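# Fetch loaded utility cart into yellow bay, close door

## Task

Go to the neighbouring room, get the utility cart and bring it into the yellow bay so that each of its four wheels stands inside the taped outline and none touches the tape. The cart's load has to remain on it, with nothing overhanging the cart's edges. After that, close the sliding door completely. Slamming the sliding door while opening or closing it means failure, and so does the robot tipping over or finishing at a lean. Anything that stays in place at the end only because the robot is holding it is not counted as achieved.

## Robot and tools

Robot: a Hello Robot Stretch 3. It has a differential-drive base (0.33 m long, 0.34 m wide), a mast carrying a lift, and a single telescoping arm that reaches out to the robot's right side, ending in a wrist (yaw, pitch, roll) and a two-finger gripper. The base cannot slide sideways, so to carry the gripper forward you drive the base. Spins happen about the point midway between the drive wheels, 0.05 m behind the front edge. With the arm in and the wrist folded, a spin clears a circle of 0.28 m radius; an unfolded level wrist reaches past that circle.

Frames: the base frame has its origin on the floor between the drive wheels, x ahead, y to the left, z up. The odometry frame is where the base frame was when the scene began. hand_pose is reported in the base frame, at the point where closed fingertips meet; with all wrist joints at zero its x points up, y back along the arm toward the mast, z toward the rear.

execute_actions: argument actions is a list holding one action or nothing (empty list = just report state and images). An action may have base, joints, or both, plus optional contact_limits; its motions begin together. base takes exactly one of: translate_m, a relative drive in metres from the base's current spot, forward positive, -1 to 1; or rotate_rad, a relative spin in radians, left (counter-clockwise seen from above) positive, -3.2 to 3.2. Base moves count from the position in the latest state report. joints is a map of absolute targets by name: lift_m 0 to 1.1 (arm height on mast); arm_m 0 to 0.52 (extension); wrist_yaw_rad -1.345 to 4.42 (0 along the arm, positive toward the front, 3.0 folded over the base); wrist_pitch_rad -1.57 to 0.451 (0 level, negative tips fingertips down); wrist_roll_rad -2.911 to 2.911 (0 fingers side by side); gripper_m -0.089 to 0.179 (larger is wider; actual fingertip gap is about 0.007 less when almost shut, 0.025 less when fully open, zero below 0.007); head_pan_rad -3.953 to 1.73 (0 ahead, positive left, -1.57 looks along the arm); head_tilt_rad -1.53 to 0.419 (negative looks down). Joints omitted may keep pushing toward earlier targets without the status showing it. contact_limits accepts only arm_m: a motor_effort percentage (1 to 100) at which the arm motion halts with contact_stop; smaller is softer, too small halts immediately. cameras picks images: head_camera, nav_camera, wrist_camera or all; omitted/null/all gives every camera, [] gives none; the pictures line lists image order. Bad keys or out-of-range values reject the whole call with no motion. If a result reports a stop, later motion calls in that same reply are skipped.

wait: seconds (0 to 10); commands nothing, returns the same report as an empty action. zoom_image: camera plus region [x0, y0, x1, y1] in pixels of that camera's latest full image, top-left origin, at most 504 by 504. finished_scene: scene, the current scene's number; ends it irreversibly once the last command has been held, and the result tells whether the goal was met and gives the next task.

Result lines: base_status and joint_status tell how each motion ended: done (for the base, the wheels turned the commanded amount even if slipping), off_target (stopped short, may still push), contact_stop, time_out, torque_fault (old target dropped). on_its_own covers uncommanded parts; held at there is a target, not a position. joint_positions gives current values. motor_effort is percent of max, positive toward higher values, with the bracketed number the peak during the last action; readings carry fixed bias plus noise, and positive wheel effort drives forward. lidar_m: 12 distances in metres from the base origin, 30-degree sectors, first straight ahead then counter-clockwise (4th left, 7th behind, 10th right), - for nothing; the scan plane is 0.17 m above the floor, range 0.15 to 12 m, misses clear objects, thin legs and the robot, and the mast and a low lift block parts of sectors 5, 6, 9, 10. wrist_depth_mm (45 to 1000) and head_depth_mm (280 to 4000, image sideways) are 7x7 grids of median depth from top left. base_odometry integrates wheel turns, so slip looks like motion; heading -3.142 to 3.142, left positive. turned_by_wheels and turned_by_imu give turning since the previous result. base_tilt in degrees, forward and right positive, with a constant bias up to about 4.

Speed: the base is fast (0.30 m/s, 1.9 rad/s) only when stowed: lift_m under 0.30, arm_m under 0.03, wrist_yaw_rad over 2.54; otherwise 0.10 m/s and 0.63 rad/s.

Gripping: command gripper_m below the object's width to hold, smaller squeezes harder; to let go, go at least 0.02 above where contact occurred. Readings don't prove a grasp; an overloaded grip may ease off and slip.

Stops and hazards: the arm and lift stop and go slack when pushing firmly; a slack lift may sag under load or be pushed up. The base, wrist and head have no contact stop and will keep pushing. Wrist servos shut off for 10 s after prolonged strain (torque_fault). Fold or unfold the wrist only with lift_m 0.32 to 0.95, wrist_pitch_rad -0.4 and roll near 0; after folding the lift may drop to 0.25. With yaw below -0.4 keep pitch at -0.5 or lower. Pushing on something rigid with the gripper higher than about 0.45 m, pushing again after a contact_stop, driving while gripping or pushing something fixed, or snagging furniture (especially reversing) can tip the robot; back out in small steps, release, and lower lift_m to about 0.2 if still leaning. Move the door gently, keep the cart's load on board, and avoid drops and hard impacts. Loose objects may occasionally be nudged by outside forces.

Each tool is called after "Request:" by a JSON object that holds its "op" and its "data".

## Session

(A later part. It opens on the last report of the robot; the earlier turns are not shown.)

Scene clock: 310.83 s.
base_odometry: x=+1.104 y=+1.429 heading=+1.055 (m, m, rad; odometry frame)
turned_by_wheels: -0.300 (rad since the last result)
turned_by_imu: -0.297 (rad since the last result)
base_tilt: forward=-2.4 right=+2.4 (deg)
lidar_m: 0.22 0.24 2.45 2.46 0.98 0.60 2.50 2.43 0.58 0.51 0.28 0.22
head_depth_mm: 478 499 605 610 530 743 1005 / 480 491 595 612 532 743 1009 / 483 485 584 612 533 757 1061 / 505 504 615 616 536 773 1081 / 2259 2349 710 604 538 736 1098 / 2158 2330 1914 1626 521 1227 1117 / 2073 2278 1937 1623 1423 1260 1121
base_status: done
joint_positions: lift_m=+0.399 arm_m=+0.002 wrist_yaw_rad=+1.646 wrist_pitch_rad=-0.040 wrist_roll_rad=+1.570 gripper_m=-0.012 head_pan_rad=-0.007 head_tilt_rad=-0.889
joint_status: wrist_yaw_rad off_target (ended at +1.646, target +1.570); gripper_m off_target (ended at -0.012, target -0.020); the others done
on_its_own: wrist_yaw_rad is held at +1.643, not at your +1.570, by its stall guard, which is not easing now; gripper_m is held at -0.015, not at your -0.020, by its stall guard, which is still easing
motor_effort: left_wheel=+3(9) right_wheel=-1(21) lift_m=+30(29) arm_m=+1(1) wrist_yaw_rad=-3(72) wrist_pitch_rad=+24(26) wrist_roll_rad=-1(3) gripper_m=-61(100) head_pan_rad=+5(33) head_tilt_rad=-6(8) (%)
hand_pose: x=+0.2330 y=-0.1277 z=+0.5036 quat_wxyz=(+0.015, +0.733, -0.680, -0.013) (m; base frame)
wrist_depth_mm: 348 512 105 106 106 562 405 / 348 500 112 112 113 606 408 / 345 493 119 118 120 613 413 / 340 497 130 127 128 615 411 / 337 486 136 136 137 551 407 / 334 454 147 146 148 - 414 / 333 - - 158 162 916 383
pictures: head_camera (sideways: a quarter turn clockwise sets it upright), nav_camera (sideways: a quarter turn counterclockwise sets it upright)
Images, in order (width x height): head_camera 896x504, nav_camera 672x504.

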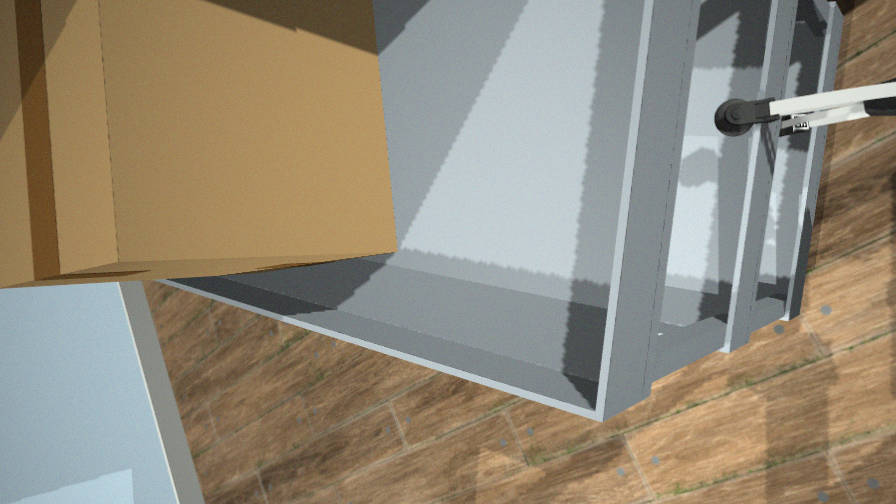

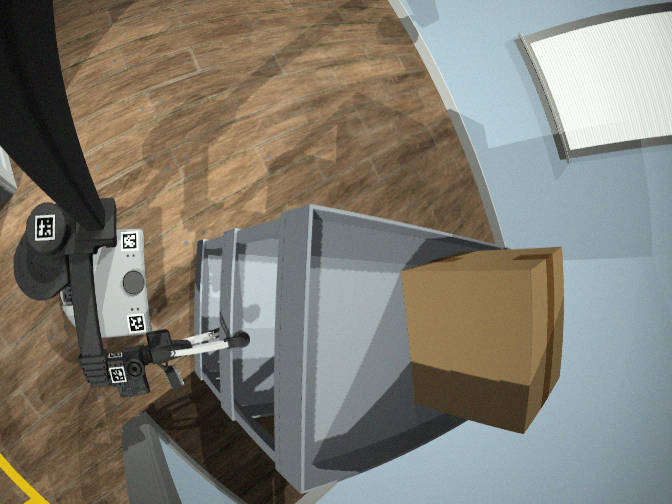

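Request:
{"op": "execute_actions", "data": {"actions": [{"base":{"translate_m":-0.25},"joints":{"gripper_m":-0.01,"head_pan_rad":-0.4,"head_tilt_rad":-0.8}}], "cameras": ["head_camera","nav_camera"]}}

Scene clock: 320.47 s.
base_odometry: x=+0.981 y=+1.211 heading=+1.055 (m, m, rad; odometry frame)
turned_by_wheels: +0.000 (rad since the last result)
turned_by_imu: +0.002 (rad since the last result)
base_tilt: forward=-2.4 right=+2.4 (deg)
lidar_m: 0.25 2.56 2.69 2.34 0.43 0.37 2.27 2.21 2.04 0.56 0.28 0.25
head_depth_mm: 1350 576 735 661 562 752 1011 / 626 543 645 665 562 765 997 / 628 525 618 666 565 766 996 / 635 515 597 661 566 768 1001 / 640 502 575 652 568 769 981 / 1961 523 750 657 570 510 1100 / 2296 2627 2147 1724 547 554 1143
base_status: done
joint_positions: lift_m=+0.399 arm_m=+0.002 wrist_yaw_rad=+1.508 wrist_pitch_rad=-0.042 wrist_roll_rad=+1.571 gripper_m=+0.011 head_pan_rad=-0.393 head_tilt_rad=-0.803
joint_status: gripper_m off_target (ended at +0.011, target -0.010); the others done
on_its_own: wrist_yaw_rad is held at +1.511, not at your +1.570, by its stall guard, which is not easing now; gripper_m is held at +0.009, not at your -0.010, by its stall guard, which is still easing
motor_effort: left_wheel=+1(6) right_wheel=-5(26) lift_m=+30(30) arm_m=-1(2) wrist_yaw_rad=+5(68) wrist_pitch_rad=+25(26) wrist_roll_rad=-1(3) gripper_m=-50(100) head_pan_rad=-3(39) head_tilt_rad=+2(14) (%)
hand_pose: x=+0.2331 y=-0.1629 z=+0.5031 quat_wxyz=(+0.015, +0.684, -0.729, -0.015) (m; base frame)
wrist_depth_mm: 350 512 99 99 100 527 402 / 346 502 106 106 107 566 402 / 346 502 115 115 116 608 408 / 342 490 125 124 126 612 413 / 340 490 137 136 137 537 412 / 340 441 151 149 151 826 415 / 332 - - 167 172 880 378
pictures: head_camera (sideways: a quarter turn clockwise sets it upright), nav_camera (sideways: a quarter turn counterclockwise sets it upright)
Images, in order (width x height): head_camera 896x504, nav_camera 672x504.

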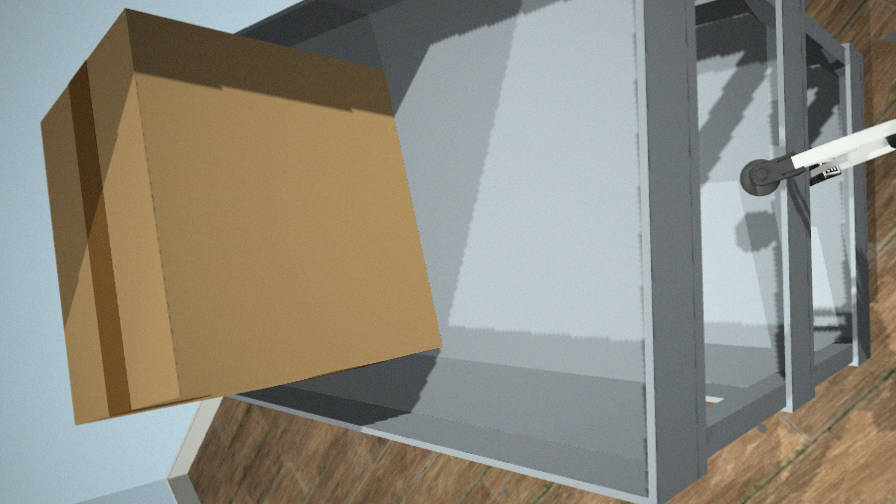

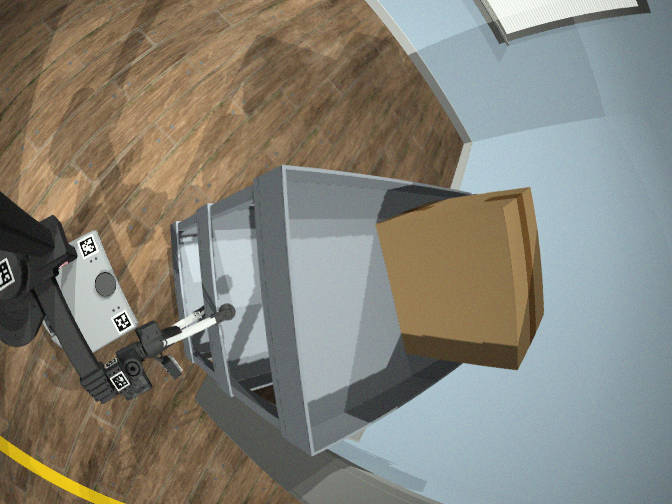

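Request:
{"op": "execute_actions", "data": {"actions": [{"base":{"translate_m":0.25},"joints":{"gripper_m":-0.02}}], "cameras": ["nav_camera"]}}

Scene clock: 375.43 s.
base_odometry: x=+1.105 y=+1.429 heading=+1.055 (m, m, rad; odometry frame)
turned_by_wheels: +0.000 (rad since the last result)
turned_by_imu: +0.001 (rad since the last result)
base_tilt: forward=-2.4 right=+2.4 (deg)
lidar_m: 0.25 2.34 2.46 2.46 0.98 0.60 2.50 2.43 0.58 0.51 0.28 0.25
head_depth_mm: 1240 575 736 661 562 762 947 / 629 541 643 665 563 765 994 / 628 521 614 665 564 496 992 / 636 514 590 655 565 505 962 / 1574 498 569 650 568 522 919 / 1788 523 750 657 569 524 1100 / 2151 2486 2169 1706 559 1225 1144
base_status: done
joint_positions: lift_m=+0.399 arm_m=+0.002 wrist_yaw_rad=+1.470 wrist_pitch_rad=-0.034 wrist_roll_rad=+1.568 gripper_m=-0.002 head_pan_rad=-0.393 head_tilt_rad=-0.803
joint_status: gripper_m off_target (ended at -0.002, target -0.020)
on_its_own: wrist_yaw_rad is held at +1.466, not at your +1.570, by its stall guard, which is not easing now; gripper_m is held at -0.005, not at your -0.020, by its stall guard, which is still easing
motor_effort: left_wheel=+2(6) right_wheel=+0(20) lift_m=+30(30) arm_m=+0(2) wrist_yaw_rad=-5(36) wrist_pitch_rad=+21(27) wrist_roll_rad=+0(2) gripper_m=-57(100) head_pan_rad=-4(5) head_tilt_rad=+2(2) (%)
hand_pose: x=+0.2326 y=-0.1724 z=+0.5050 quat_wxyz=(+0.013, +0.671, -0.742, -0.012) (m; base frame)
wrist_depth_mm: 346 498 100 100 101 522 409 / 344 490 107 107 107 566 406 / 341 490 115 114 114 569 416 / 340 485 124 122 122 616 421 / 340 477 132 132 132 547 417 / 331 444 144 143 143 840 417 / 330 - - 155 159 888 384
pictures: nav_camera (sideways: a quarter turn counterclockwise sets it upright)
Images, in order (width x height): nav_camera 672x504.

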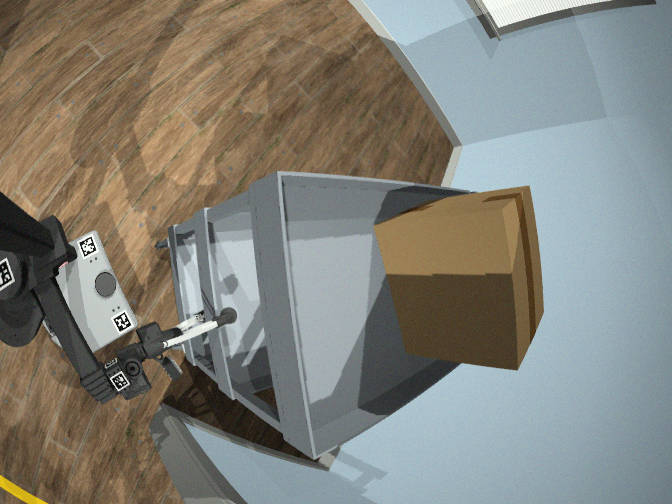

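Request:
{"op": "execute_actions", "data": {"actions": [{"joints":{"gripper_m":0.175,"wrist_yaw_rad":1.57}}], "cameras": []}}

Request:
{"op": "execute_actions", "data": {"actions": [{"base":{"translate_m":-0.25}}], "cameras": []}}

Request:
{"op": "execute_actions", "data": {"actions": [{"base":{"rotate_rad":0.85},"joints":{"head_pan_rad":-0.9,"head_tilt_rad":-0.8}}], "cameras": ["head_camera","nav_camera"]}}

Scene clock: 442.90 s.
base_odometry: x=+1.105 y=+1.429 heading=+1.055 (m, m, rad; odometry frame)
turned_by_wheels: +0.000 (rad since the last result)
turned_by_imu: +0.002 (rad since the last result)
base_tilt: forward=-2.4 right=+2.4 (deg)
lidar_m: 0.25 2.34 2.45 2.46 0.98 0.60 2.50 2.43 0.58 0.51 0.27 0.25
head_depth_mm: 1242 572 749 661 561 756 928 / 628 538 640 664 563 765 992 / 631 521 615 666 564 504 974 / 634 513 589 656 564 521 957 / 1577 499 567 644 567 521 934 / 1799 524 743 659 570 523 1103 / 2125 2466 2165 1714 546 530 1138
base_status: not commanded
joint_positions: lift_m=+0.399 arm_m=+0.002 wrist_yaw_rad=+1.568 wrist_pitch_rad=-0.022 wrist_roll_rad=+1.568 gripper_m=+0.175 head_pan_rad=-0.393 head_tilt_rad=-0.803
joint_status: all done
motor_effort: left_wheel=+1(2) right_wheel=+0(4) lift_m=+30(30) arm_m=-1(1) wrist_yaw_rad=+3(77) wrist_pitch_rad=+14(27) wrist_roll_rad=+0(2) gripper_m=+1(96) head_pan_rad=-3(5) head_tilt_rad=+2(2) (%)
hand_pose: x=+0.2343 y=-0.1477 z=+0.5081 quat_wxyz=(+0.009, +0.706, -0.708, -0.007) (m; base frame)
wrist_depth_mm: 335 482 95 95 95 98 417 / 333 479 104 102 103 521 419 / 332 471 113 111 111 548 422 / 334 476 126 121 122 607 418 / 331 547 - 134 134 968 406 / 312 - - 150 149 - - / 342 - - 168 173 939 485
pictures: none
No camera images: the call's "cameras" was empty. Leave "cameras" out to get every camera's image.

Scene clock: 446.47 s.
base_odometry: x=+0.981 y=+1.211 heading=+1.055 (m, m, rad; odometry frame)
turned_by_wheels: +0.000 (rad since the last result)
turned_by_imu: +0.001 (rad since the last result)
base_tilt: forward=-2.3 right=+2.4 (deg)
lidar_m: 0.48 2.56 2.69 2.34 0.43 0.37 2.27 2.21 2.05 0.56 0.55 0.48
head_depth_mm: 1373 1529 1740 1657 1467 1272 1127 / 1473 1580 786 662 958 1252 1127 / 715 805 812 657 958 1181 1129 / 695 767 813 655 957 1198 1130 / 679 743 811 708 939 1185 1136 / 670 722 797 710 940 1216 1135 / 2259 2583 797 665 1429 1289 1138
base_status: done
joint_positions: lift_m=+0.399 arm_m=+0.002 wrist_yaw_rad=+1.568 wrist_pitch_rad=-0.022 wrist_roll_rad=+1.569 gripper_m=+0.175 head_pan_rad=-0.393 head_tilt_rad=-0.803
joint_status: not commanded
motor_effort: left_wheel=+1(2) right_wheel=-1(5) lift_m=+30(30) arm_m=-1(3) wrist_yaw_rad=+3(3) wrist_pitch_rad=+13(14) wrist_roll_rad=+0(1) gripper_m=+0(2) head_pan_rad=-3(4) head_tilt_rad=+2(2) (%)
hand_pose: x=+0.2343 y=-0.1477 z=+0.5082 quat_wxyz=(+0.009, +0.706, -0.708, -0.007) (m; base frame)
wrist_depth_mm: 341 488 - 307 - 624 420 / 335 480 - 331 - 627 348 / 361 474 905 359 955 631 370 / 391 473 - 392 - 639 399 / - 547 - 440 - 641 488 / - 521 - 490 511 550 - / - - - - - 927 626
pictures: none
No camera images: the call's "cameras" was empty. Leave "cameras" out to get every camera's image.

Scene clock: 448.77 s.
base_odometry: x=+0.981 y=+1.211 heading=+1.905 (m, m, rad; odometry frame)
turned_by_wheels: +0.850 (rad since the last result)
turned_by_imu: +0.853 (rad since the last result)
base_tilt: forward=-2.4 right=+2.4 (deg)
lidar_m: 2.58 2.50 0.67 0.37 0.39 2.21 2.22 1.64 0.55 0.48 0.48 0.52
head_depth_mm: 659 727 791 629 930 1079 1127 / 662 730 796 650 930 1147 1120 / 708 768 806 662 956 1200 1150 / 2573 2726 791 684 962 1211 1151 / 2454 2648 2156 1614 1450 1281 1120 / 2342 2536 2141 1748 1487 1288 1137 / 2214 2487 2140 1757 1492 1288 1141
base_status: done
joint_positions: lift_m=+0.399 arm_m=+0.002 wrist_yaw_rad=+1.569 wrist_pitch_rad=-0.022 wrist_roll_rad=+1.569 gripper_m=+0.175 head_pan_rad=-0.893 head_tilt_rad=-0.803
joint_status: all done
motor_effort: left_wheel=-2(5) right_wheel=+2(4) lift_m=+30(30) arm_m=-1(1) wrist_yaw_rad=+2(2) wrist_pitch_rad=+13(13) wrist_roll_rad=+0(0) gripper_m=+1(1) head_pan_rad=-4(41) head_tilt_rad=+2(3) (%)
hand_pose: x=+0.2343 y=-0.1475 z=+0.5082 quat_wxyz=(+0.009, +0.706, -0.708, -0.007) (m; base frame)
wrist_depth_mm: - - - - - 873 582 / - - - - - 870 606 / - - - - - 884 603 / - - - - - 901 606 / - - - - - - 595 / - - - - - - - / - - - - - 919 629
pictures: head_camera (sideways: a quarter turn clockwise sets it upright), nav_camera (sideways: a quarter turn counterclockwise sets it upright)
Images, in order (width x height): head_camera 896x504, nav_camera 672x504.

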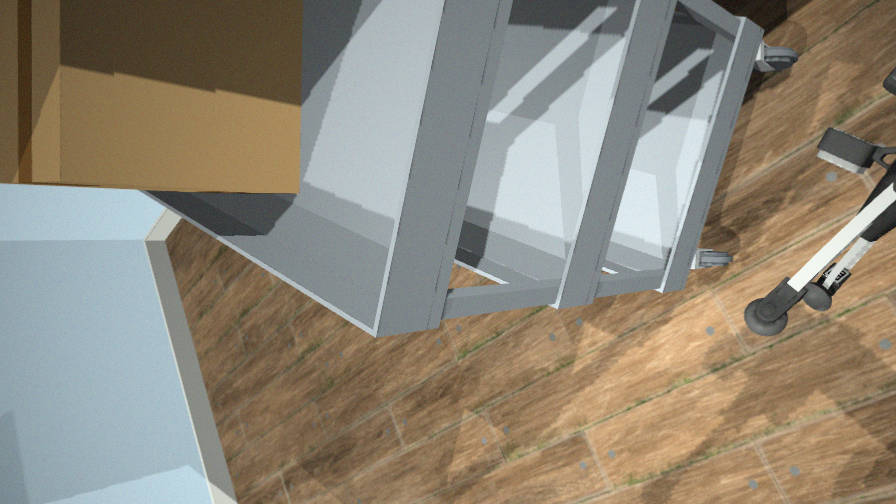

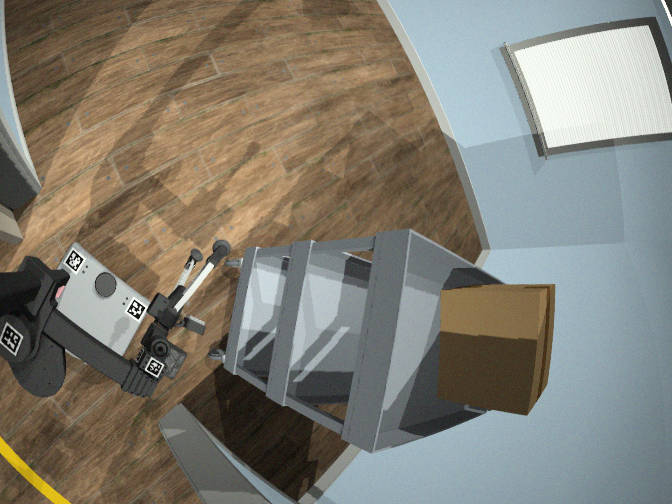

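Request:
{"op": "execute_actions", "data": {"actions": []}}

Scene clock: 460.83 s.
base_odometry: x=+0.981 y=+1.211 heading=+1.905 (m, m, rad; odometry frame)
turned_by_wheels: +0.000 (rad since the last result)
turned_by_imu: +0.000 (rad since the last result)
base_tilt: forward=-2.3 right=+2.4 (deg)
lidar_m: 2.58 2.50 0.67 0.37 0.39 2.21 2.22 1.65 0.55 0.48 0.48 0.53
head_depth_mm: 658 725 791 631 926 1088 1126 / 663 731 799 650 932 1149 1125 / 707 769 806 662 957 1193 1151 / 2560 2717 788 685 963 1210 1144 / 2468 2654 2117 1621 1452 1285 1119 / 2318 2517 2140 1755 1485 1290 1136 / 2205 2474 2140 1766 1496 1295 1140
base_status: done
joint_positions: lift_m=+0.399 arm_m=+0.002 wrist_yaw_rad=+1.569 wrist_pitch_rad=-0.022 wrist_roll_rad=+1.569 gripper_m=+0.175 head_pan_rad=-0.893 head_tilt_rad=-0.803
joint_status: all done
motor_effort: left_wheel=-2(5) right_wheel=+2(4) lift_m=+30(30) arm_m=-2(1) wrist_yaw_rad=+2(2) wrist_pitch_rad=+14(13) wrist_roll_rad=+0(0) gripper_m=+1(1) head_pan_rad=-3(41) head_tilt_rad=+2(3) (%)
hand_pose: x=+0.2343 y=-0.1475 z=+0.5082 quat_wxyz=(+0.009, +0.706, -0.708, -0.007) (m; base frame)
wrist_depth_mm: - - - - - 869 586 / - - - - - 859 594 / - - - - - 907 601 / - - - - - 894 598 / - - - - - 978 582 / - - - - - - - / - - - - - 944 629
pictures: head_camera (sideways: a quarter turn clockwise sets it upright), nav_camera (sideways: a quarter turn counterclockwise sets it upright), wrist_camera
Images, in order (width x height): head_camera 896x504, nav_camera 672x504, wrist_camera 644x364.

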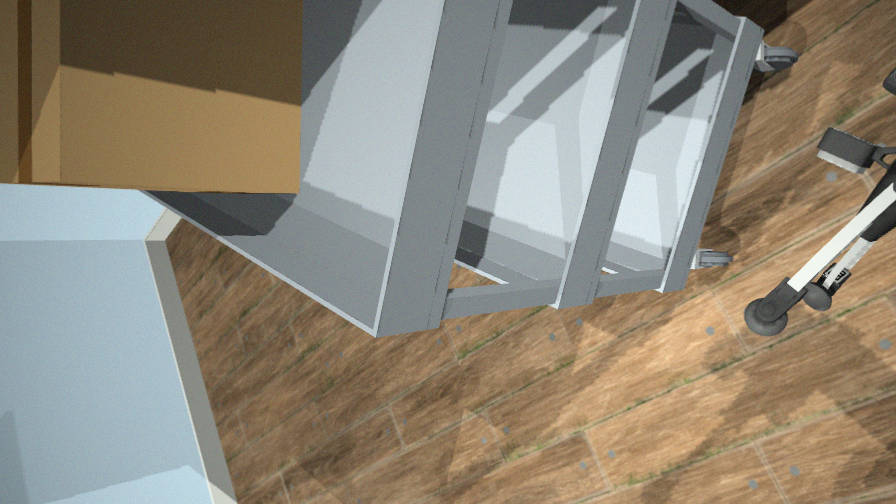

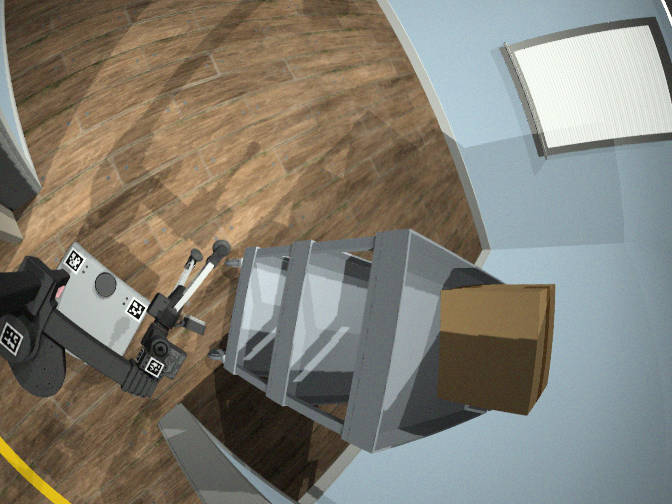

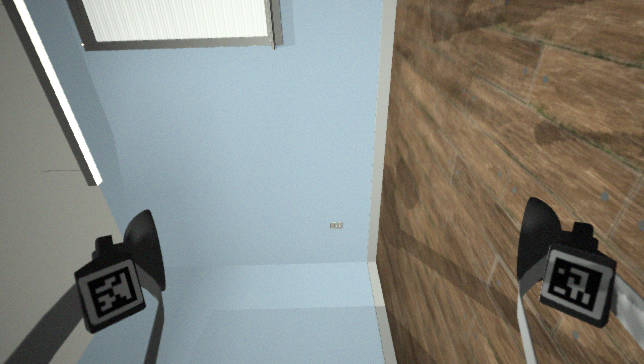

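Request:
{"op": "execute_actions", "data": {"actions": [{"base":{"translate_m":0.16}}], "cameras": []}}

Request:
{"op": "execute_actions", "data": {"actions": [{"base":{"rotate_rad":-0.42},"joints":{"head_pan_rad":-0.7,"head_tilt_rad":-0.85}}], "cameras": ["head_camera"]}}

Scene clock: 485.70 s.
base_odometry: x=+0.929 y=+1.362 heading=+1.905 (m, m, rad; odometry frame)
turned_by_wheels: +0.000 (rad since the last result)
turned_by_imu: +0.000 (rad since the last result)
base_tilt: forward=-2.4 right=+2.4 (deg)
lidar_m: 2.43 2.44 2.22 0.43 0.45 2.36 2.37 0.66 0.53 0.43 0.42 2.41
head_depth_mm: 655 642 738 660 889 858 1083 / 2064 974 783 664 911 1048 1116 / 2355 2528 2134 643 896 1063 1152 / 2428 2608 2150 1744 1480 1276 1145 / 2304 2539 2125 1764 1479 1286 1113 / 2196 2451 2136 1753 1490 1288 1137 / 2102 2349 2166 1759 1491 1289 1143
base_status: done
joint_positions: lift_m=+0.399 arm_m=+0.002 wrist_yaw_rad=+1.569 wrist_pitch_rad=-0.022 wrist_roll_rad=+1.569 gripper_m=+0.175 head_pan_rad=-0.893 head_tilt_rad=-0.803
joint_status: not commanded
motor_effort: left_wheel=-2(3) right_wheel=+2(5) lift_m=+30(29) arm_m=-2(2) wrist_yaw_rad=+2(2) wrist_pitch_rad=+14(13) wrist_roll_rad=+0(0) gripper_m=+1(1) head_pan_rad=-3(5) head_tilt_rad=+2(2) (%)
hand_pose: x=+0.2343 y=-0.1475 z=+0.5082 quat_wxyz=(+0.009, +0.706, -0.708, -0.007) (m; base frame)
wrist_depth_mm: - - - - - 879 591 / - - - - - 877 594 / - - - - - 884 601 / - - - - - 900 613 / - - - - - 982 573 / - - - - - - - / - - - - - 926 631
pictures: none
No camera images: the call's "cameras" was empty. Leave "cameras" out to get every camera's image.

Scene clock: 487.47 s.
base_odometry: x=+0.929 y=+1.362 heading=+1.485 (m, m, rad; odometry frame)
turned_by_wheels: -0.420 (rad since the last result)
turned_by_imu: -0.421 (rad since the last result)
base_tilt: forward=-2.3 right=+2.4 (deg)
lidar_m: 2.41 2.46 2.34 1.08 0.44 0.43 2.36 2.35 0.64 0.49 0.42 0.42
head_depth_mm: 616 707 763 609 907 1108 1115 / 616 691 762 620 911 1150 1132 / 610 677 752 660 909 1147 1136 / 764 858 772 660 897 1131 1103 / 2292 2484 2043 1585 1420 1268 1121 / 2471 2570 2055 1701 1464 1274 1132 / 2308 2482 2069 1713 1454 1275 1127
base_status: done
joint_positions: lift_m=+0.399 arm_m=+0.002 wrist_yaw_rad=+1.569 wrist_pitch_rad=-0.022 wrist_roll_rad=+1.569 gripper_m=+0.175 head_pan_rad=-0.707 head_tilt_rad=-0.839
joint_status: all done
motor_effort: left_wheel=+2(5) right_wheel=-3(5) lift_m=+29(29) arm_m=-2(3) wrist_yaw_rad=+2(2) wrist_pitch_rad=+13(14) wrist_roll_rad=+0(0) gripper_m=+1(1) head_pan_rad=+5(24) head_tilt_rad=-6(16) (%)
hand_pose: x=+0.2343 y=-0.1475 z=+0.5082 quat_wxyz=(+0.009, +0.706, -0.708, -0.007) (m; base frame)
wrist_depth_mm: 335 - - 231 - 885 351 / 279 280 281 267 278 278 279 / - - - - - 896 594 / - - - - - 909 598 / - - - - - 976 578 / - - - - - - - / - - - - - 935 618
pictures: head_camera (sideways: a quarter turn clockwise sets it upright)
Images, in order (width x height): head_camera 896x504.

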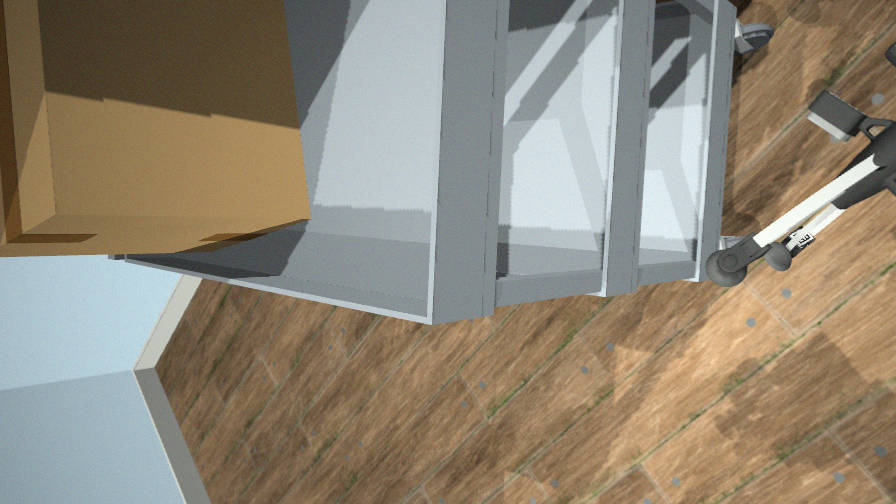

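Request:
{"op": "execute_actions", "data": {"actions": [{"joints":{"arm_m":0.16},"contact_limits":{"arm_m":15}}], "cameras": ["head_camera","wrist_camera"]}}

Scene clock: 496.77 s.
base_odometry: x=+0.929 y=+1.362 heading=+1.485 (m, m, rad; odometry frame)
turned_by_wheels: +0.000 (rad since the last result)
turned_by_imu: +0.001 (rad since the last result)
base_tilt: forward=-2.3 right=+2.4 (deg)
lidar_m: 2.41 2.47 2.34 1.08 0.44 0.43 2.35 2.34 0.64 0.49 0.42 0.42
head_depth_mm: 618 706 766 610 909 1111 1079 / 614 691 760 620 910 1142 1117 / 607 678 748 658 910 1166 1121 / 761 860 773 659 897 1157 1120 / 2282 2473 2042 1583 1439 1268 1124 / 2455 2551 2032 1701 1450 1275 1124 / 2286 2474 2063 1713 1462 1267 1132
base_status: not commanded
joint_positions: lift_m=+0.399 arm_m=+0.160 wrist_yaw_rad=+1.569 wrist_pitch_rad=-0.022 wrist_roll_rad=+1.569 gripper_m=+0.175 head_pan_rad=-0.707 head_tilt_rad=-0.839
joint_status: all done
motor_effort: left_wheel=+2(2) right_wheel=-3(3) lift_m=+30(30) arm_m=+4(3) wrist_yaw_rad=+1(2) wrist_pitch_rad=+13(14) wrist_roll_rad=+0(0) gripper_m=+2(1) head_pan_rad=+4(5) head_tilt_rad=-7(6) (%)
contact_limits: arm_m 15 (drawing in: default 24, maximum 40; extending or still: default 35, maximum 56)
hand_pose: x=+0.2343 y=-0.3051 z=+0.5082 quat_wxyz=(+0.009, +0.706, -0.708, -0.007) (m; base frame)
wrist_depth_mm: 340 489 119 116 117 541 415 / 337 484 - 135 136 869 419 / 332 - - 159 167 886 404 / 332 - - 196 - 914 375 / 310 - 312 255 306 311 309 / - - - - - - - / - - - - - 917 622
pictures: head_camera (sideways: a quarter turn clockwise sets it upright), wrist_camera
Images, in order (width x height): head_camera 896x504, wrist_camera 644x364.

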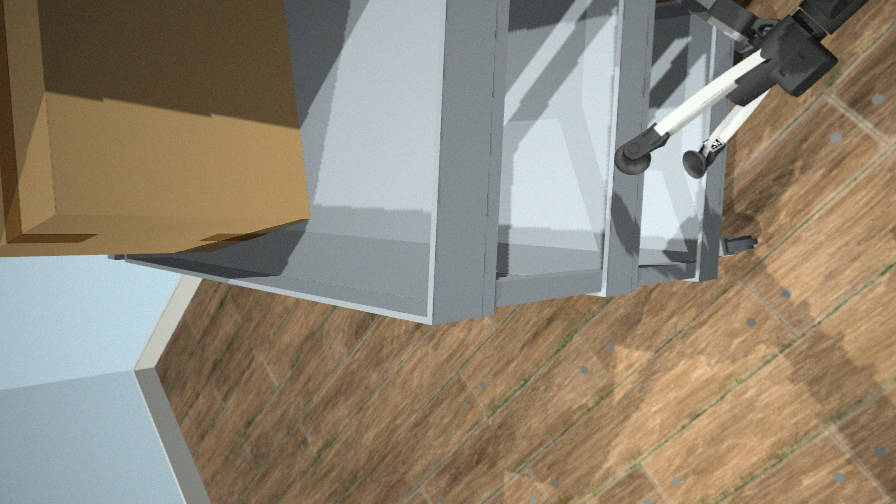

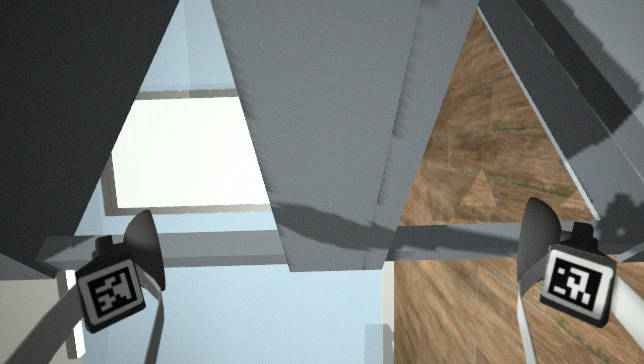

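Request:
{"op": "execute_actions", "data": {"actions": [{"base":{"translate_m":0.055}}], "cameras": ["wrist_camera"]}}

Scene clock: 501.90 s.
base_odometry: x=+0.933 y=+1.417 heading=+1.485 (m, m, rad; odometry frame)
turned_by_wheels: +0.000 (rad since the last result)
turned_by_imu: +0.001 (rad since the last result)
base_tilt: forward=-2.3 right=+2.4 (deg)
lidar_m: 2.36 2.42 2.35 1.36 0.46 0.48 2.41 2.34 0.65 0.45 0.38 0.38
head_depth_mm: 581 652 739 638 869 1086 1083 / 581 639 731 639 887 1097 1121 / 615 657 731 642 893 1098 1122 / 2014 2276 775 628 864 1115 1123 / 2262 2467 2030 1716 1457 1265 1125 / 2426 2555 2033 1701 1449 1271 1127 / 2264 2420 2054 1706 1452 1268 1127
base_status: done
joint_positions: lift_m=+0.399 arm_m=+0.160 wrist_yaw_rad=+1.569 wrist_pitch_rad=-0.022 wrist_roll_rad=+1.569 gripper_m=+0.175 head_pan_rad=-0.707 head_tilt_rad=-0.839
joint_status: not commanded
motor_effort: left_wheel=+2(6) right_wheel=-3(3) lift_m=+30(30) arm_m=+4(4) wrist_yaw_rad=+1(1) wrist_pitch_rad=+13(13) wrist_roll_rad=+0(0) gripper_m=+0(0) head_pan_rad=+4(4) head_tilt_rad=-6(6) (%)
hand_pose: x=+0.2343 y=-0.3051 z=+0.5082 quat_wxyz=(+0.009, +0.706, -0.708, -0.007) (m; base frame)
wrist_depth_mm: 332 425 75 76 76 77 415 / 334 - 87 88 88 92 401 / 335 - 107 104 105 760 368 / 333 - - 128 129 899 597 / - - - 165 177 987 545 / 257 268 253 234 257 261 - / - - - - - 926 612
pictures: wrist_camera
Images, in order (width x height): wrist_camera 644x364.

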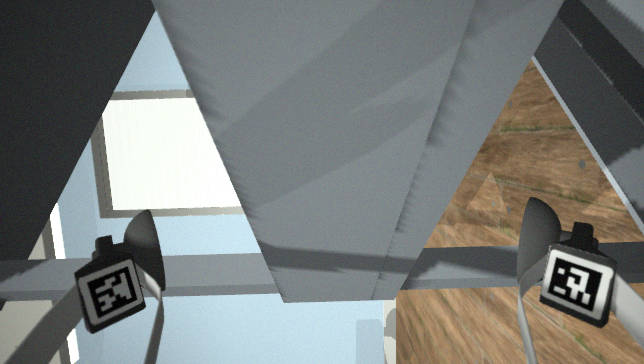

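Request:
{"op": "execute_actions", "data": {"actions": [{"joints":{"gripper_m":-0.01}}], "cameras": ["wrist_camera"]}}

Scene clock: 505.37 s.
base_odometry: x=+0.933 y=+1.417 heading=+1.485 (m, m, rad; odometry frame)
turned_by_wheels: +0.000 (rad since the last result)
turned_by_imu: +0.001 (rad since the last result)
base_tilt: forward=-2.4 right=+2.4 (deg)
lidar_m: 2.36 2.40 2.35 1.35 0.46 0.48 2.41 2.34 0.65 0.45 0.38 0.38
head_depth_mm: 581 651 740 639 869 1055 1080 / 580 638 725 641 890 1035 1115 / 615 660 730 641 895 1098 1117 / 2016 2254 799 617 877 1115 1120 / 2303 2473 2028 1697 1451 1265 1123 / 2416 2542 2051 1700 1447 1264 1126 / 2236 2444 2048 1704 1451 1271 1125
base_status: not commanded
joint_positions: lift_m=+0.399 arm_m=+0.160 wrist_yaw_rad=+1.578 wrist_pitch_rad=-0.029 wrist_roll_rad=+1.578 gripper_m=-0.007 head_pan_rad=-0.707 head_tilt_rad=-0.839
joint_status: all done
motor_effort: left_wheel=+4(4) right_wheel=-10(9) lift_m=+30(30) arm_m=+4(4) wrist_yaw_rad=-11(10) wrist_pitch_rad=+18(22) wrist_roll_rad=-3(3) gripper_m=-59(100) head_pan_rad=+4(4) head_tilt_rad=-6(6) (%)
hand_pose: x=+0.2340 y=-0.3027 z=+0.5063 quat_wxyz=(+0.009, +0.710, -0.704, -0.013) (m; base frame)
wrist_depth_mm: 344 425 76 77 77 78 409 / 338 - 88 89 90 97 392 / 337 - 105 105 107 777 363 / 336 - 141 130 131 882 596 / - - 183 169 171 787 531 / 254 250 - 240 - 512 559 / - - - - - - 600
pictures: wrist_camera
Images, in order (width x height): wrist_camera 644x364.

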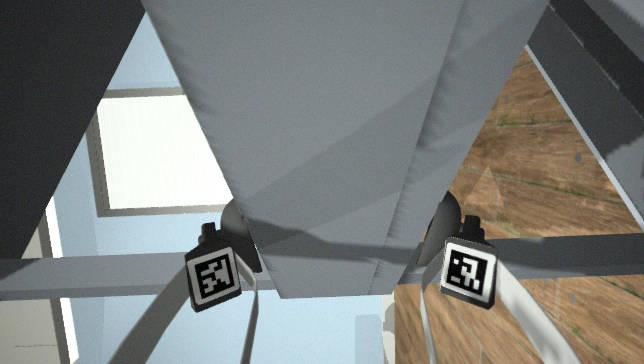

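Request:
{"op": "execute_actions", "data": {"actions": [{"joints":{"arm_m":0.08}}], "cameras": ["head_camera"]}}

Scene clock: 510.47 s.
base_odometry: x=+0.933 y=+1.417 heading=+1.485 (m, m, rad; odometry frame)
turned_by_wheels: -0.001 (rad since the last result)
turned_by_imu: +0.000 (rad since the last result)
base_tilt: forward=-2.4 right=+2.4 (deg)
lidar_m: 2.36 2.41 2.35 1.36 0.46 0.48 2.41 2.34 0.65 0.39 0.35 0.35
head_depth_mm: 556 610 708 637 554 832 1116 / 555 601 707 640 566 841 1068 / 558 596 704 643 860 841 1123 / 2029 933 755 643 858 1004 1121 / 2285 2465 2058 657 1359 1245 1129 / 2415 2537 2051 1708 1449 1267 1124 / 2246 2419 2052 1706 1462 1279 1127
base_status: not commanded
joint_positions: lift_m=+0.399 arm_m=+0.081 wrist_yaw_rad=+1.513 wrist_pitch_rad=-0.030 wrist_roll_rad=+1.577 gripper_m=+0.021 head_pan_rad=-0.707 head_tilt_rad=-0.839
joint_status: all done
on_its_own: gripper_m is held at +0.020, not at your -0.010, by its stall guard, which is still easing; wrist_yaw_rad is at rest, and its effort (+73) is outside its rest range (-12 to +12)
motor_effort: left_wheel=-3(6) right_wheel=+0(10) lift_m=+30(29) arm_m=-9(13) wrist_yaw_rad=+73(100) wrist_pitch_rad=+18(19) wrist_roll_rad=-3(3) gripper_m=-35(42) head_pan_rad=+4(5) head_tilt_rad=-6(6) (%)
hand_pose: x=+0.2336 y=-0.2403 z=+0.5060 quat_wxyz=(+0.009, +0.686, -0.727, -0.013) (m; base frame)
wrist_depth_mm: 340 458 84 84 85 88 411 / 343 - 96 97 99 737 398 / 338 - 118 115 117 829 363 / 335 - - 141 144 873 598 / - - - 181 184 260 261 / 257 260 - 255 - 769 566 / - - - - - - 607
pictures: head_camera (sideways: a quarter turn clockwise sets it upright)
Images, in order (width x height): head_camera 896x504.

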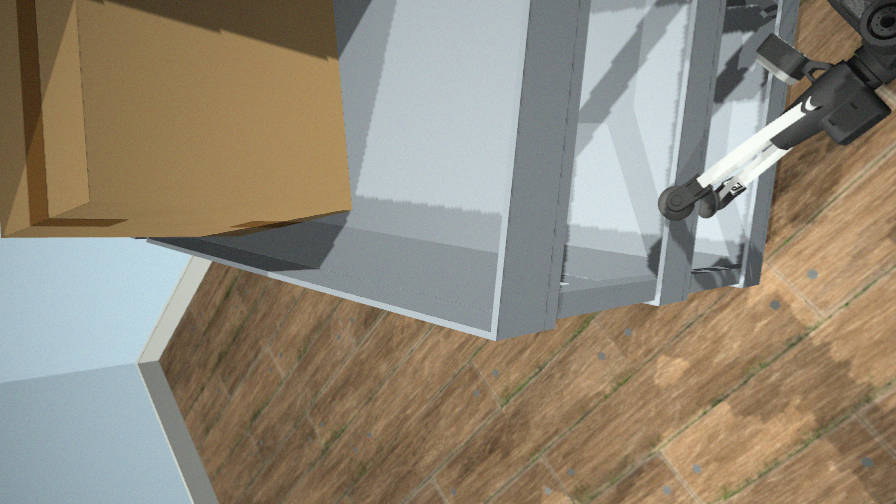

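Request:
{"op": "execute_actions", "data": {"actions": [{"base":{"translate_m":-0.08},"joints":{"wrist_yaw_rad":1.5,"gripper_m":-0.015}}], "cameras": ["head_camera","wrist_camera"]}}

Scene clock: 515.73 s.
base_odometry: x=+0.927 y=+1.338 heading=+1.485 (m, m, rad; odometry frame)
turned_by_wheels: +0.000 (rad since the last result)
turned_by_imu: +0.001 (rad since the last result)
base_tilt: forward=-2.3 right=+2.4 (deg)
lidar_m: 2.43 2.49 2.34 0.96 0.44 0.42 2.33 2.35 0.63 0.45 0.39 0.39
head_depth_mm: 603 677 747 635 889 1019 1133 / 592 664 746 642 889 1091 1115 / 584 651 738 641 897 1111 1121 / 616 688 750 643 894 1136 1118 / 2301 2448 770 600 897 1240 1120 / 2472 2523 2053 1682 1451 1265 1125 / 2321 2471 2033 1694 1454 1269 1128
base_status: done
joint_positions: lift_m=+0.400 arm_m=+0.080 wrist_yaw_rad=+1.501 wrist_pitch_rad=-0.017 wrist_roll_rad=+1.573 gripper_m=-0.015 head_pan_rad=-0.707 head_tilt_rad=-0.842
joint_status: all done
motor_effort: left_wheel=+2(5) right_wheel=-2(16) lift_m=+25(30) arm_m=-2(2) wrist_yaw_rad=-2(26) wrist_pitch_rad=+11(42) wrist_roll_rad=-1(3) gripper_m=-9(100) head_pan_rad=+5(4) head_tilt_rad=-5(6) (%)
hand_pose: x=+0.2338 y=-0.2429 z=+0.5097 quat_wxyz=(+0.006, +0.682, -0.731, -0.007) (m; base frame)
wrist_depth_mm: 332 486 - 133 134 578 426 / 334 468 - 152 158 887 422 / 328 - - 178 193 913 405 / 325 - - 214 - 911 369 / 307 313 308 - 307 304 307 / - - - - - 934 615 / - - - - - 910 625
pictures: head_camera (sideways: a quarter turn clockwise sets it upright), wrist_camera
Images, in order (width x height): head_camera 896x504, wrist_camera 644x364.

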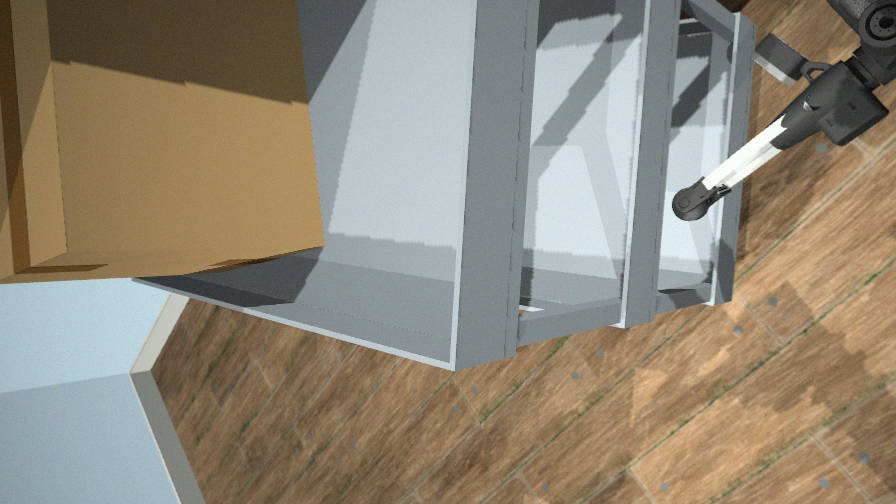

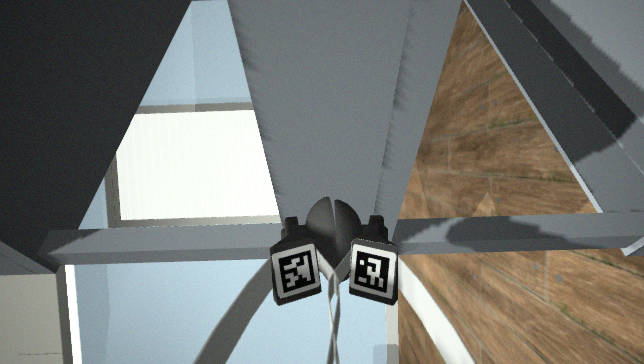

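Request:
{"op": "execute_actions", "data": {"actions": [{"joints":{"arm_m":0.03,"wrist_roll_rad":0.0,"wrist_yaw_rad":1.57}}], "cameras": []}}

Request:
{"op": "execute_actions", "data": {"actions": [{"joints":{"lift_m":0.56,"gripper_m":0.15}}], "cameras": ["head_camera","wrist_camera"]}}

Scene clock: 535.10 s.
base_odometry: x=+0.927 y=+1.338 heading=+1.485 (m, m, rad; odometry frame)
turned_by_wheels: +0.000 (rad since the last result)
turned_by_imu: +0.000 (rad since the last result)
base_tilt: forward=-2.4 right=+2.4 (deg)
lidar_m: 2.44 2.49 2.35 0.96 0.44 0.42 2.33 2.35 0.63 0.45 0.39 0.39
head_depth_mm: 603 677 747 638 888 1022 1115 / 594 665 748 639 893 1090 1136 / 584 650 737 640 892 1111 1138 / 617 687 752 644 894 1133 1125 / 2273 2454 769 599 899 1243 1121 / 2450 2569 2025 1688 1442 1273 1127 / 2327 2480 2041 1712 1458 1277 1132
base_status: not commanded
joint_positions: lift_m=+0.400 arm_m=+0.030 wrist_yaw_rad=+1.569 wrist_pitch_rad=-0.018 wrist_roll_rad=+0.005 gripper_m=-0.015 head_pan_rad=-0.707 head_tilt_rad=-0.842
joint_status: all done
motor_effort: left_wheel=+1(1) right_wheel=-2(2) lift_m=+24(24) arm_m=-3(5) wrist_yaw_rad=+2(4) wrist_pitch_rad=+11(11) wrist_roll_rad=-2(4) gripper_m=-9(10) head_pan_rad=+5(3) head_tilt_rad=-5(4) (%)
hand_pose: x=+0.2344 y=-0.1758 z=+0.5099 quat_wxyz=(+0.504, +0.505, -0.497, +0.494) (m; base frame)
wrist_depth_mm: - - - - - - - / - - - - - - - / - - - - 389 599 609 / - - - - 240 195 164 / - - - - 241 201 167 / - - - 925 - 223 172 / 825 817 818 777 765 586 552
pictures: none
No camera images: the call's "cameras" was empty. Leave "cameras" out to get every camera's image.

Scene clock: 537.40 s.
base_odometry: x=+0.927 y=+1.338 heading=+1.485 (m, m, rad; odometry frame)
turned_by_wheels: +0.000 (rad since the last result)
turned_by_imu: +0.000 (rad since the last result)
base_tilt: forward=-2.4 right=+2.3 (deg)
lidar_m: 2.44 2.50 2.34 0.96 0.44 0.42 2.33 2.35 0.63 0.45 0.39 0.39
head_depth_mm: 605 678 749 637 889 1022 1137 / 595 663 744 638 891 1090 - / 585 652 735 641 892 1106 1106 / 619 687 748 643 897 1137 1115 / 2293 2437 771 600 894 1247 1127 / 2464 2553 2042 1696 1445 1259 1123 / 2344 2459 2031 1705 1448 1271 1129
base_status: not commanded
joint_positions: lift_m=+0.559 arm_m=+0.030 wrist_yaw_rad=+1.569 wrist_pitch_rad=-0.019 wrist_roll_rad=+0.004 gripper_m=+0.150 head_pan_rad=-0.707 head_tilt_rad=-0.842
joint_status: all done
motor_effort: left_wheel=+1(1) right_wheel=-1(1) lift_m=+30(32) arm_m=-3(2) wrist_yaw_rad=+1(2) wrist_pitch_rad=+12(12) wrist_roll_rad=-2(2) gripper_m=+0(94) head_pan_rad=+4(4) head_tilt_rad=-5(5) (%)
hand_pose: x=+0.2344 y=-0.1758 z=+0.6693 quat_wxyz=(+0.504, +0.505, -0.497, +0.494) (m; base frame)
wrist_depth_mm: - - - 277 230 222 235 / - - - - - - - / - - - - - - - / - - - - - - - / - - - - - 552 602 / - - - - 424 437 456 / - - - 951 294 354 354
pictures: head_camera (sideways: a quarter turn clockwise sets it upright), wrist_camera
Images, in order (width x height): head_camera 896x504, wrist_camera 644x364.

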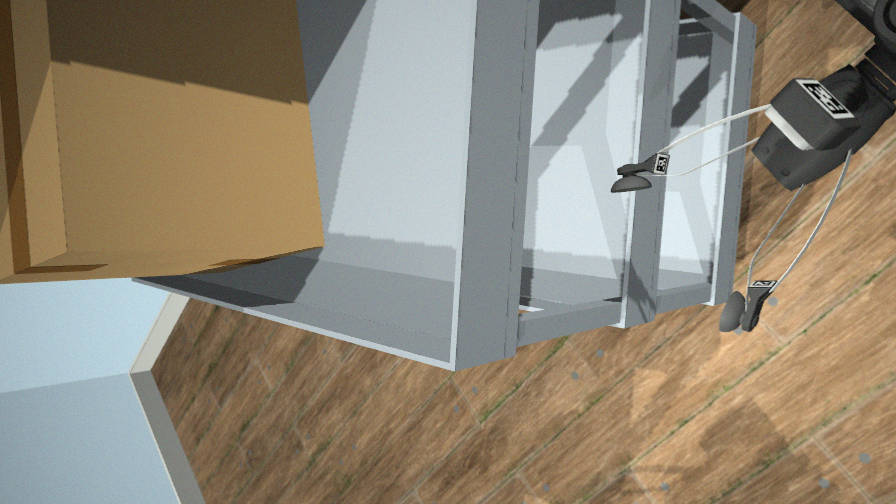

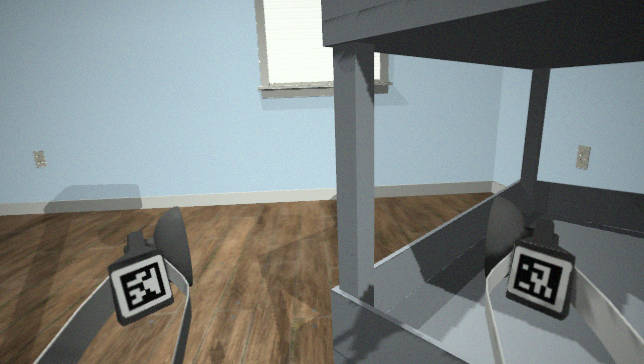

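Request:
{"op": "execute_actions", "data": {"actions": [{"base":{"translate_m":0.12},"joints":{"arm_m":0.048}}], "cameras": ["head_camera","wrist_camera"]}}

Scene clock: 543.50 s.
base_odometry: x=+0.937 y=+1.457 heading=+1.485 (m, m, rad; odometry frame)
turned_by_wheels: +0.000 (rad since the last result)
turned_by_imu: +0.000 (rad since the last result)
base_tilt: forward=-2.3 right=+2.4 (deg)
lidar_m: 2.32 2.38 2.36 1.55 0.48 0.50 2.45 2.34 0.67 0.35 0.31 0.31
head_depth_mm: 548 561 672 637 558 805 1032 / 551 550 656 638 541 808 - / 613 616 703 642 549 827 1086 / 2024 2295 1876 642 573 848 1106 / 2262 2449 2035 1694 1447 1274 1128 / 2364 2499 2028 1692 1448 1267 1132 / 2199 2371 2055 1705 1452 1267 1129
base_status: done
joint_positions: lift_m=+0.559 arm_m=+0.048 wrist_yaw_rad=+1.569 wrist_pitch_rad=-0.019 wrist_roll_rad=+0.004 gripper_m=+0.150 head_pan_rad=-0.707 head_tilt_rad=-0.842
joint_status: all done
motor_effort: left_wheel=+1(4) right_wheel=-1(2) lift_m=+30(30) arm_m=+4(4) wrist_yaw_rad=+2(2) wrist_pitch_rad=+12(12) wrist_roll_rad=-2(2) gripper_m=+0(0) head_pan_rad=+5(5) head_tilt_rad=-5(5) (%)
hand_pose: x=+0.2344 y=-0.1933 z=+0.6693 quat_wxyz=(+0.504, +0.505, -0.497, +0.494) (m; base frame)
wrist_depth_mm: - - - 158 212 222 236 / - - - 164 - - - / - - - 172 - - - / - - - 179 - - - / - - - 188 - - 561 / - - - 196 - 412 446 / - - - 204 321 355 351
pictures: head_camera (sideways: a quarter turn clockwise sets it upright), wrist_camera
Images, in order (width x height): head_camera 896x504, wrist_camera 644x364.

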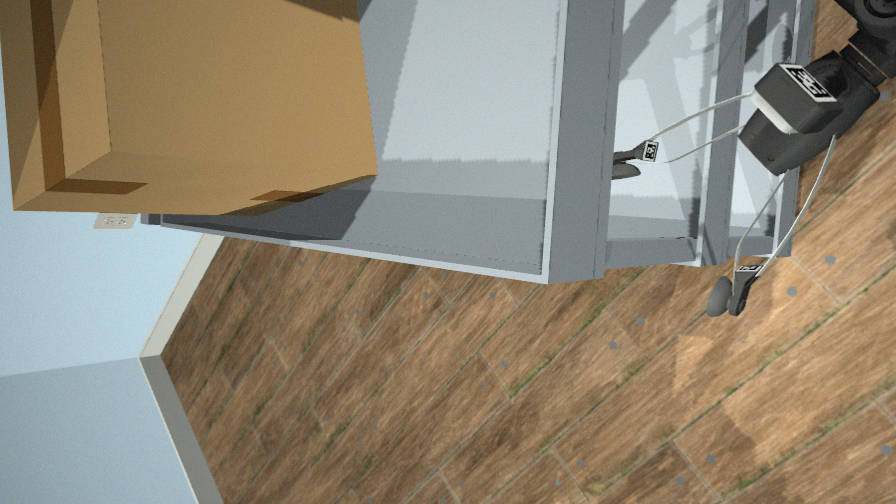

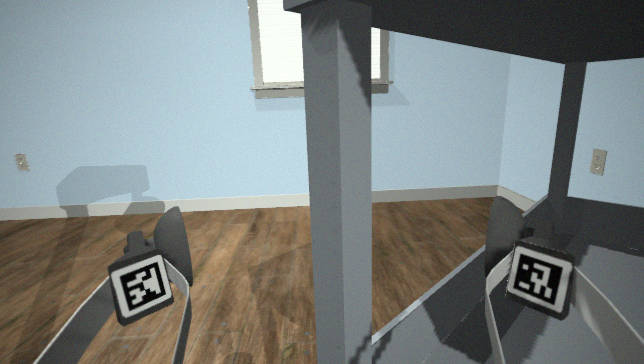

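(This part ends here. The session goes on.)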